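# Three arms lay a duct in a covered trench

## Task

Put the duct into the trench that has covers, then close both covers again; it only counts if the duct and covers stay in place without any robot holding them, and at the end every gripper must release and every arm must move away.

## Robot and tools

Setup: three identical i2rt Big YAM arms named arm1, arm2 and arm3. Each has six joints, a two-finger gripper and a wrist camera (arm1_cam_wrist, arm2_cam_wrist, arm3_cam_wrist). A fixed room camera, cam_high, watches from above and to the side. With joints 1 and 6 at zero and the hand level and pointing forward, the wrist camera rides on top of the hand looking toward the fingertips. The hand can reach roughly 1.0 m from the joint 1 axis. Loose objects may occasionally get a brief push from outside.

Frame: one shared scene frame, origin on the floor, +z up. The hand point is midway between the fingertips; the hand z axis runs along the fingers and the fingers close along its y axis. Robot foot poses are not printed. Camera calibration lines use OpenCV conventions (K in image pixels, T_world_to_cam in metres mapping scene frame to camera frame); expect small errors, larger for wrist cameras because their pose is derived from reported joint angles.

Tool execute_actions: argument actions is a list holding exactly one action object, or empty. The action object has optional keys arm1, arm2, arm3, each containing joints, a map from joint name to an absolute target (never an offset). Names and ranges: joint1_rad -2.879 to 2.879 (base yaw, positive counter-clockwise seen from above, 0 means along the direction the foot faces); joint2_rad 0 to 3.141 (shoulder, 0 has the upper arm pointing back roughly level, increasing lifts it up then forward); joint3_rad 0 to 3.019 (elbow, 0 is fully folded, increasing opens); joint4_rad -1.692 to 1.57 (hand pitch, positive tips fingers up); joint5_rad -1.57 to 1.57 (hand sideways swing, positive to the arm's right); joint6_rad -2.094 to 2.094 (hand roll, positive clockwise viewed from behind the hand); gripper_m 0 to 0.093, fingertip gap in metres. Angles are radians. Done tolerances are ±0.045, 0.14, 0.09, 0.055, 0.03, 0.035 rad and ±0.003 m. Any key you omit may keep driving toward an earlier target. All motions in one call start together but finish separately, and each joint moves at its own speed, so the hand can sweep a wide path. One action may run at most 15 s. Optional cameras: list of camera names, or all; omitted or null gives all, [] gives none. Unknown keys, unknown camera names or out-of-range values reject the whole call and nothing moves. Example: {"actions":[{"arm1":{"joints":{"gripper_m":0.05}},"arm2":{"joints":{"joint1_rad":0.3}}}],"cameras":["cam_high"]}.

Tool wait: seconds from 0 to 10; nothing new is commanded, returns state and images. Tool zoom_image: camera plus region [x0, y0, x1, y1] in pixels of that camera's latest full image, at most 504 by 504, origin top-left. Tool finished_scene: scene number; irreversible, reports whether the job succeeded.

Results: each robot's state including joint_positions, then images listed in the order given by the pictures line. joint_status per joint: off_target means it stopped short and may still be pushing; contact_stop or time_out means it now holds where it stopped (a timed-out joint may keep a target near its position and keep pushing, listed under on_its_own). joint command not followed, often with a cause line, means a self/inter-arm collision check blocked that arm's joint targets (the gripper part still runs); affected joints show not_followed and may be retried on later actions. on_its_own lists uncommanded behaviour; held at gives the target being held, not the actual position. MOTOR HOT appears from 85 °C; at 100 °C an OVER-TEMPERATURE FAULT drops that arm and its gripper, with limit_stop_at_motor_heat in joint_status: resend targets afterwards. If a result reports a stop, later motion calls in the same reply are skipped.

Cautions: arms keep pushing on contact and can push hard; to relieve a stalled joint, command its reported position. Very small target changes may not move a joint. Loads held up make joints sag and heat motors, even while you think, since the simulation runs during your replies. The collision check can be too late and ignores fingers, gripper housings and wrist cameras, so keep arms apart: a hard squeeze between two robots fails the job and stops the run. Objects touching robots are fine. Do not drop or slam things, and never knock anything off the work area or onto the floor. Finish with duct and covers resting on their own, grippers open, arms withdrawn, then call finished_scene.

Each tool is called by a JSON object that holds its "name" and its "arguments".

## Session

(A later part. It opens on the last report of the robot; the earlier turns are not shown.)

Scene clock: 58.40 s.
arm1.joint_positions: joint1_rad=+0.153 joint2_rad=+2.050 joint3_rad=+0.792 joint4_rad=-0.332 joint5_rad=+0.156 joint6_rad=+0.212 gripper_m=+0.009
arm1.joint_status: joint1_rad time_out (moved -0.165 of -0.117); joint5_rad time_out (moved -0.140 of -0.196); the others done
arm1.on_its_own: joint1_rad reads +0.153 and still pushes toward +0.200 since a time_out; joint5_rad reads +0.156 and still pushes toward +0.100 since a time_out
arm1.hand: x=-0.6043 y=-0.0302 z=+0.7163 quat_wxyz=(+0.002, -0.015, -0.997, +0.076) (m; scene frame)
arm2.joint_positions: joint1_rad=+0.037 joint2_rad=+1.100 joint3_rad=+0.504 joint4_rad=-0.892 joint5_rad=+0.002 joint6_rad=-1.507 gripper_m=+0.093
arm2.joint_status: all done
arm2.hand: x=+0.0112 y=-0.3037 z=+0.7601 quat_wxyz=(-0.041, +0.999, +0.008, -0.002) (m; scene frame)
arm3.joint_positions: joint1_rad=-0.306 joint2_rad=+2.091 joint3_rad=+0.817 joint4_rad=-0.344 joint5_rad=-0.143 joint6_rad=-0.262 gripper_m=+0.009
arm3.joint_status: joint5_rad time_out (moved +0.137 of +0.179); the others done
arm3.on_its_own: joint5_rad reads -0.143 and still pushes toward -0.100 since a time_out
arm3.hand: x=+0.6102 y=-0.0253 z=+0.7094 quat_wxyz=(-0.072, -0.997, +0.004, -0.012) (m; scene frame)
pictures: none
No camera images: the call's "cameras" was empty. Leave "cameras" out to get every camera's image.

{"name": "execute_actions", "arguments": {"actions": [{"arm1":{"joints":{"joint1_rad":0.0,"joint2_rad":2.10,"joint3_rad":0.784,"joint4_rad":-0.215,"joint5_rad":0.02,"joint6_rad":0.03}},"arm3":{"joints":{"joint1_rad":-0.18,"joint2_rad":2.115,"joint3_rad":0.799,"joint4_rad":-0.215,"joint5_rad":-0.02,"joint6_rad":-0.11}}}], "cameras": []}}

{"name": "execute_actions", "arguments": {"actions": [{"arm1":{"joints":{"joint1_rad":-0.15,"joint2_rad":2.30,"joint3_rad":0.86,"joint4_rad":-0.082,"joint6_rad":-0.13}},"arm3":{"joints":{"joint1_rad":-0.03,"joint2_rad":2.315,"joint3_rad":0.86,"joint4_rad":-0.071,"joint6_rad":0.055}}}], "cameras": []}}

{"name": "execute_actions", "arguments": {"actions": [{"arm1":{"joints":{"joint1_rad":-0.25,"joint2_rad":2.522,"joint3_rad":0.985,"joint4_rad":0.011,"joint6_rad":-0.22}},"arm3":{"joints":{"joint1_rad":0.075,"joint2_rad":2.537,"joint3_rad":0.98,"joint4_rad":0.028,"joint6_rad":0.145}}}], "cameras": ["arm1_cam_wrist","arm3_cam_wrist","cam_high"]}}

Scene clock: 69.97 s.
arm1.joint_positions: joint1_rad=-0.021 joint2_rad=+2.159 joint3_rad=+0.792 joint4_rad=-0.197 joint5_rad=+0.046 joint6_rad=+0.034 gripper_m=+0.009
arm1.joint_status: all done
arm1.hand: x=-0.6060 y=-0.0752 z=+0.6760 quat_wxyz=(+0.004, -0.014, -1.000, +0.021) (m; scene frame)
arm2.joint_positions: joint1_rad=+0.037 joint2_rad=+1.100 joint3_rad=+0.504 joint4_rad=-0.892 joint5_rad=+0.002 joint6_rad=-1.507 gripper_m=+0.093
arm2.joint_status: not commanded
arm2.hand: x=+0.0112 y=-0.3037 z=+0.7601 quat_wxyz=(-0.041, +0.999, +0.008, -0.002) (m; scene frame)
arm3.joint_positions: joint1_rad=-0.154 joint2_rad=+2.184 joint3_rad=+0.803 joint4_rad=-0.202 joint5_rad=-0.043 joint6_rad=-0.103 gripper_m=+0.009
arm3.joint_status: all done
arm3.hand: x=+0.6110 y=-0.0642 z=+0.6731 quat_wxyz=(-0.019, -1.000, +0.006, -0.012) (m; scene frame)
pictures: none
No camera images: the call's "cameras" was empty. Leave "cameras" out to get every camera's image.

Scene clock: 70.93 s.
arm1.joint_positions: joint1_rad=-0.172 joint2_rad=+2.365 joint3_rad=+0.875 joint4_rad=-0.074 joint5_rad=+0.019 joint6_rad=-0.120 gripper_m=+0.009
arm1.joint_status: all done
arm1.hand: x=-0.6068 y=-0.1266 z=+0.6088 quat_wxyz=(+0.006, -0.013, -1.000, +0.008) (m; scene frame)
arm2.joint_positions: joint1_rad=+0.037 joint2_rad=+1.100 joint3_rad=+0.504 joint4_rad=-0.892 joint5_rad=+0.002 joint6_rad=-1.507 gripper_m=+0.093
arm2.joint_status: not commanded
arm2.hand: x=+0.0112 y=-0.3037 z=+0.7601 quat_wxyz=(-0.041, +0.999, +0.008, -0.002) (m; scene frame)
arm3.joint_positions: joint1_rad=-0.003 joint2_rad=+2.386 joint3_rad=+0.872 joint4_rad=-0.062 joint5_rad=-0.017 joint6_rad=+0.051 gripper_m=+0.009
arm3.joint_status: all done
arm3.hand: x=+0.6104 y=-0.1147 z=+0.6062 quat_wxyz=(-0.006, -1.000, +0.007, -0.011) (m; scene frame)
pictures: none
No camera images: the call's "cameras" was empty. Leave "cameras" out to get every camera's image.

Scene clock: 71.97 s.
arm1.joint_positions: joint1_rad=-0.264 joint2_rad=+2.587 joint3_rad=+1.010 joint4_rad=+0.018 joint5_rad=+0.014 joint6_rad=-0.210 gripper_m=+0.009
arm1.joint_status: all done
arm1.hand: x=-0.6069 y=-0.1604 z=+0.5318 quat_wxyz=(+0.004, -0.013, -1.000, +0.006) (m; scene frame)
arm2.joint_positions: joint1_rad=+0.037 joint2_rad=+1.100 joint3_rad=+0.504 joint4_rad=-0.892 joint5_rad=+0.002 joint6_rad=-1.507 gripper_m=+0.093
arm2.joint_status: not commanded
arm2.hand: x=+0.0112 y=-0.3037 z=+0.7601 quat_wxyz=(-0.041, +0.999, +0.008, -0.002) (m; scene frame)
arm3.joint_positions: joint1_rad=+0.091 joint2_rad=+2.608 joint3_rad=+1.004 joint4_rad=+0.034 joint5_rad=-0.008 joint6_rad=+0.145 gripper_m=+0.009
arm3.joint_status: all done
arm3.hand: x=+0.6091 y=-0.1474 z=+0.5295 quat_wxyz=(-0.001, -1.000, +0.007, -0.008) (m; scene frame)
pictures: arm1_cam_wrist, arm3_cam_wrist, cam_high
camera_calibration (this result's frames):
arm1_cam_wrist: T_world_to_cam=[[-0.0230919, -0.999644, 0.0133747, -0.1807], [-0.81281, 0.0265618, 0.581924, -0.790982], [-0.582072, 0.00256664, -0.813133, 0.202999], [0, 0, 0, 1]] pos_world=[-0.528931, -0.160147, 0.627773]
arm3_cam_wrist: T_world_to_cam=[[0.0148309, 0.99989, 0.000450777, 0.13631], [0.812238, -0.0123105, 0.583196, -0.79254], [0.583137, -0.00828321, -0.812331, 0.198344], [0, 0, 0, 1]] pos_world=[0.526048, -0.144409, 0.623265]
Images, in order (width x height): arm1_cam_wrist 616x616, arm3_cam_wrist 616x616, cam_high 504x504.

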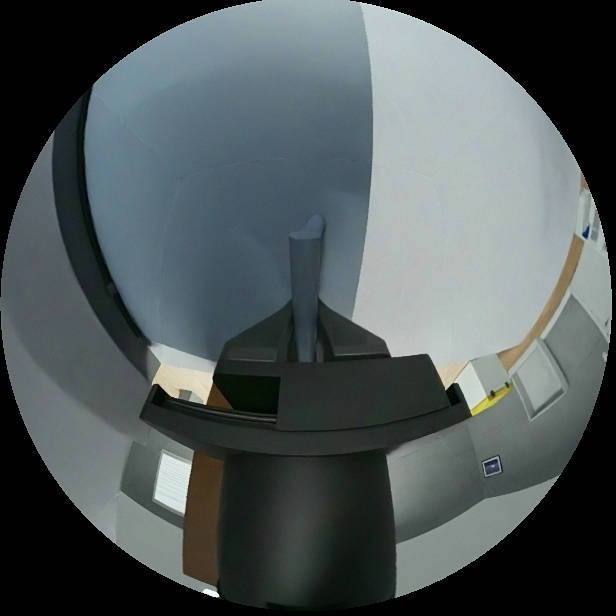

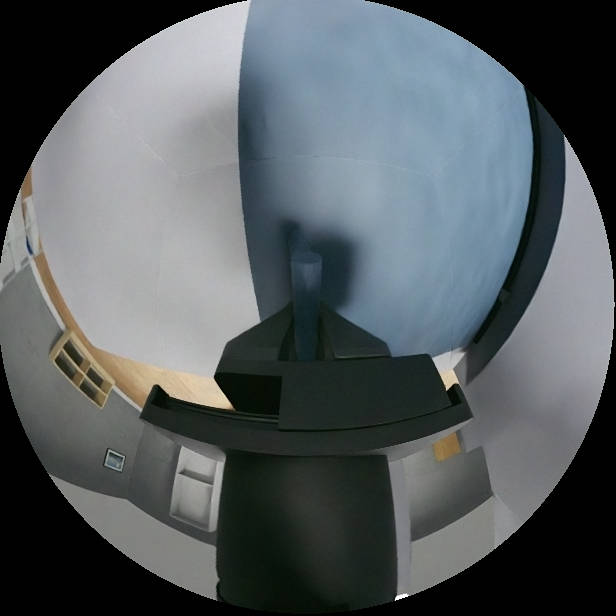

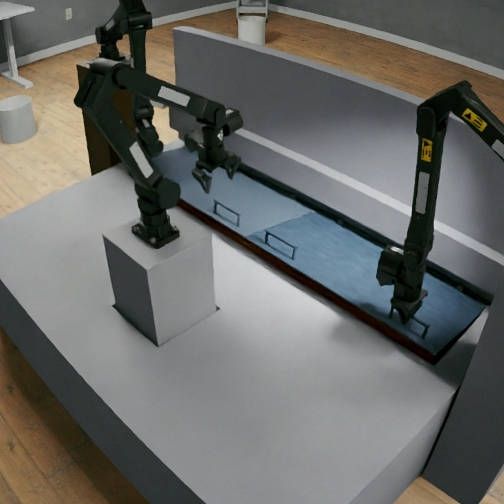

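{"name": "execute_actions", "arguments": {"actions": [{"arm1":{"joints":{"joint1_rad":-0.285,"joint2_rad":2.665,"joint3_rad":1.09,"joint4_rad":0.06,"joint6_rad":-0.245}},"arm3":{"joints":{"joint1_rad":0.115,"joint2_rad":2.68,"joint3_rad":1.085,"joint4_rad":0.08,"joint6_rad":0.175}}}], "cameras": []}}

{"name": "execute_actions", "arguments": {"actions": [{"arm1":{"joints":{"joint1_rad":-0.293,"joint2_rad":2.74,"joint3_rad":1.125,"joint4_rad":0.075}},"arm3":{"joints":{"joint1_rad":0.124,"joint2_rad":2.757,"joint3_rad":1.118,"joint4_rad":0.097}}}], "cameras": []}}

{"name": "execute_actions", "arguments": {"actions": [{"arm1":{"joints":{"gripper_m":0.045}},"arm3":{"joints":{"gripper_m":0.045}}}], "cameras": []}}

{"name": "execute_actions", "arguments": {"actions": [{"arm1":{"joints":{"joint2_rad":2.57,"joint3_rad":1.015,"joint4_rad":0.005}},"arm3":{"joints":{"joint2_rad":2.585,"joint3_rad":1.01,"joint4_rad":0.03}}}], "cameras": []}}

{"name": "execute_actions", "arguments": {"actions": [{"arm1":{"joints":{"joint2_rad":1.8,"joint3_rad":0.8,"joint4_rad":-0.5}},"arm3":{"joints":{"joint2_rad":1.8,"joint3_rad":0.8,"joint4_rad":-0.5}}}], "cameras": ["cam_high","arm1_cam_wrist"]}}

Scene clock: 73.57 s.
arm1.joint_positions: joint1_rad=-0.293 joint2_rad=+2.727 joint3_rad=+1.114 joint4_rad=+0.063 joint5_rad=+0.013 joint6_rad=-0.239 gripper_m=+0.009
arm1.joint_status: all done
arm1.hand: x=-0.6062 y=-0.1719 z=+0.4808 quat_wxyz=(-0.001, -0.014, -1.000, +0.007) (m; scene frame)
arm2.joint_positions: joint1_rad=+0.037 joint2_rad=+1.100 joint3_rad=+0.504 joint4_rad=-0.892 joint5_rad=+0.002 joint6_rad=-1.507 gripper_m=+0.093
arm2.joint_status: not commanded
arm2.hand: x=+0.0112 y=-0.3037 z=+0.7601 quat_wxyz=(-0.041, +0.999, +0.008, -0.002) (m; scene frame)
arm3.joint_positions: joint1_rad=+0.121 joint2_rad=+2.748 joint3_rad=+1.107 joint4_rad=+0.082 joint5_rad=-0.007 joint6_rad=+0.175 gripper_m=+0.009
arm3.joint_status: all done
arm3.hand: x=+0.6082 y=-0.1584 z=+0.4784 quat_wxyz=(-0.001, -1.000, +0.007, -0.003) (m; scene frame)
pictures: none
No camera images: the call's "cameras" was empty. Leave "cameras" out to get every camera's image.

Scene clock: 74.17 s.
arm1.joint_positions: joint1_rad=-0.294 joint2_rad=+2.737 joint3_rad=+1.121 joint4_rad=+0.065 joint5_rad=+0.012 joint6_rad=-0.239 gripper_m=+0.009
arm1.joint_status: all done
arm1.hand: x=-0.6065 y=-0.1724 z=+0.4772 quat_wxyz=(+0.000, -0.014, -1.000, +0.007) (m; scene frame)
arm2.joint_positions: joint1_rad=+0.037 joint2_rad=+1.100 joint3_rad=+0.504 joint4_rad=-0.892 joint5_rad=+0.002 joint6_rad=-1.507 gripper_m=+0.093
arm2.joint_status: not commanded
arm2.hand: x=+0.0112 y=-0.3037 z=+0.7601 quat_wxyz=(-0.041, +0.999, +0.008, -0.002) (m; scene frame)
arm3.joint_positions: joint1_rad=+0.122 joint2_rad=+2.756 joint3_rad=+1.113 joint4_rad=+0.083 joint5_rad=-0.006 joint6_rad=+0.176 gripper_m=+0.009
arm3.joint_status: all done
arm3.hand: x=+0.6083 y=-0.1587 z=+0.4754 quat_wxyz=(-0.001, -1.000, +0.007, -0.003) (m; scene frame)
pictures: none
No camera images: the call's "cameras" was empty. Leave "cameras" out to get every camera's image.

Scene clock: 74.77 s.
arm1.joint_positions: joint1_rad=-0.294 joint2_rad=+2.737 joint3_rad=+1.121 joint4_rad=+0.065 joint5_rad=+0.017 joint6_rad=-0.239 gripper_m=+0.045
arm1.joint_status: all done
arm1.hand: x=-0.6067 y=-0.1732 z=+0.4772 quat_wxyz=(+0.000, -0.014, -1.000, +0.009) (m; scene frame)
arm2.joint_positions: joint1_rad=+0.037 joint2_rad=+1.100 joint3_rad=+0.504 joint4_rad=-0.892 joint5_rad=+0.002 joint6_rad=-1.507 gripper_m=+0.093
arm2.joint_status: not commanded
arm2.hand: x=+0.0112 y=-0.3037 z=+0.7601 quat_wxyz=(-0.041, +0.999, +0.008, -0.002) (m; scene frame)
arm3.joint_positions: joint1_rad=+0.122 joint2_rad=+2.756 joint3_rad=+1.114 joint4_rad=+0.083 joint5_rad=-0.015 joint6_rad=+0.176 gripper_m=+0.045
arm3.joint_status: all done
arm3.hand: x=+0.6079 y=-0.1603 z=+0.4753 quat_wxyz=(-0.005, -1.000, +0.007, -0.003) (m; scene frame)
pictures: none
No camera images: the call's "cameras" was empty. Leave "cameras" out to get every camera's image.

Scene clock: 75.80 s.
arm1.joint_positions: joint1_rad=-0.294 joint2_rad=+2.589 joint3_rad=+1.017 joint4_rad=+0.010 joint5_rad=+0.017 joint6_rad=-0.239 gripper_m=+0.045
arm1.joint_status: all done
arm1.hand: x=-0.6087 y=-0.1726 z=+0.5311 quat_wxyz=(+0.006, -0.014, -1.000, +0.008) (m; scene frame)
arm2.joint_positions: joint1_rad=+0.037 joint2_rad=+1.100 joint3_rad=+0.504 joint4_rad=-0.892 joint5_rad=+0.002 joint6_rad=-1.507 gripper_m=+0.093
arm2.joint_status: not commanded
arm2.hand: x=+0.0112 y=-0.3037 z=+0.7601 quat_wxyz=(-0.041, +0.999, +0.008, -0.002) (m; scene frame)
arm3.joint_positions: joint1_rad=+0.122 joint2_rad=+2.594 joint3_rad=+1.013 joint4_rad=+0.038 joint5_rad=-0.015 joint6_rad=+0.176 gripper_m=+0.045
arm3.joint_status: all done
arm3.hand: x=+0.5982 y=-0.1620 z=+0.5339 quat_wxyz=(-0.007, -1.000, +0.007, +0.004) (m; scene frame)
pictures: none
No camera images: the call's "cameras" was empty. Leave "cameras" out to get every camera's image.

Scene clock: 77.20 s.
arm1.joint_positions: joint1_rad=-0.294 joint2_rad=+1.810 joint3_rad=+0.797 joint4_rad=-0.489 joint5_rad=+0.017 joint6_rad=-0.239 gripper_m=+0.045
arm1.joint_status: all done
arm1.hand: x=-0.5902 y=-0.1777 z=+0.8001 quat_wxyz=(-0.023, -0.014, -1.000, +0.015) (m; scene frame)
arm2.joint_positions: joint1_rad=+0.037 joint2_rad=+1.100 joint3_rad=+0.504 joint4_rad=-0.892 joint5_rad=+0.002 joint6_rad=-1.507 gripper_m=+0.093
arm2.joint_status: not commanded
arm2.hand: x=+0.0112 y=-0.3037 z=+0.7601 quat_wxyz=(-0.041, +0.999, +0.008, -0.002) (m; scene frame)
arm3.joint_positions: joint1_rad=+0.122 joint2_rad=+1.804 joint3_rad=+0.798 joint4_rad=-0.486 joint5_rad=-0.015 joint6_rad=+0.176 gripper_m=+0.045
arm3.joint_status: all done
arm3.hand: x=+0.5779 y=-0.1661 z=+0.8073 quat_wxyz=(-0.011, -0.999, +0.006, +0.030) (m; scene frame)
pictures: arm1_cam_wrist, cam_high
camera_calibration (this result's frames):
arm1_cam_wrist: T_world_to_cam=[[-0.0254917, -0.9992, 0.030811, -0.216425], [-0.842231, 0.0380696, 0.537771, -0.913066], [-0.538514, -0.0122413, -0.842528, 0.477491], [0, 0, 0, 1]] pos_world=[-0.517394, -0.175647, 0.899988]
Images, in order (width x height): arm1_cam_wrist 616x616, cam_high 504x504.

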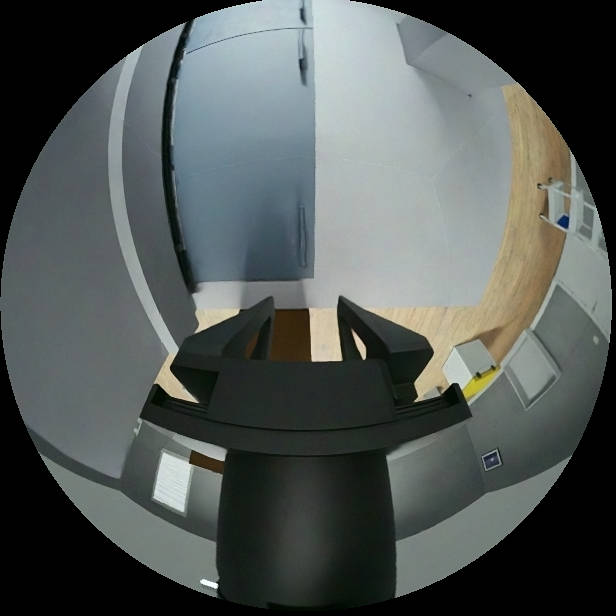

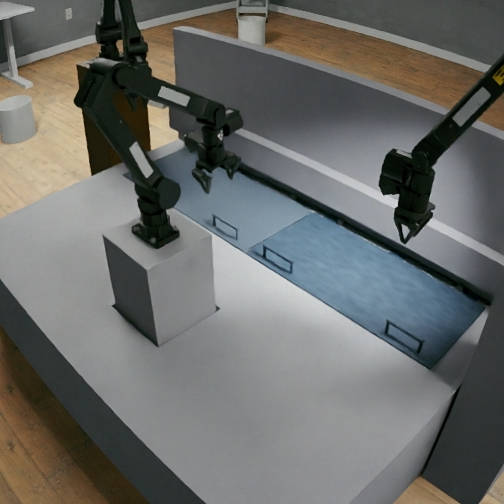

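{"name": "finished_scene", "arguments": {"scene": 1}}

The scene is finished: the task was done.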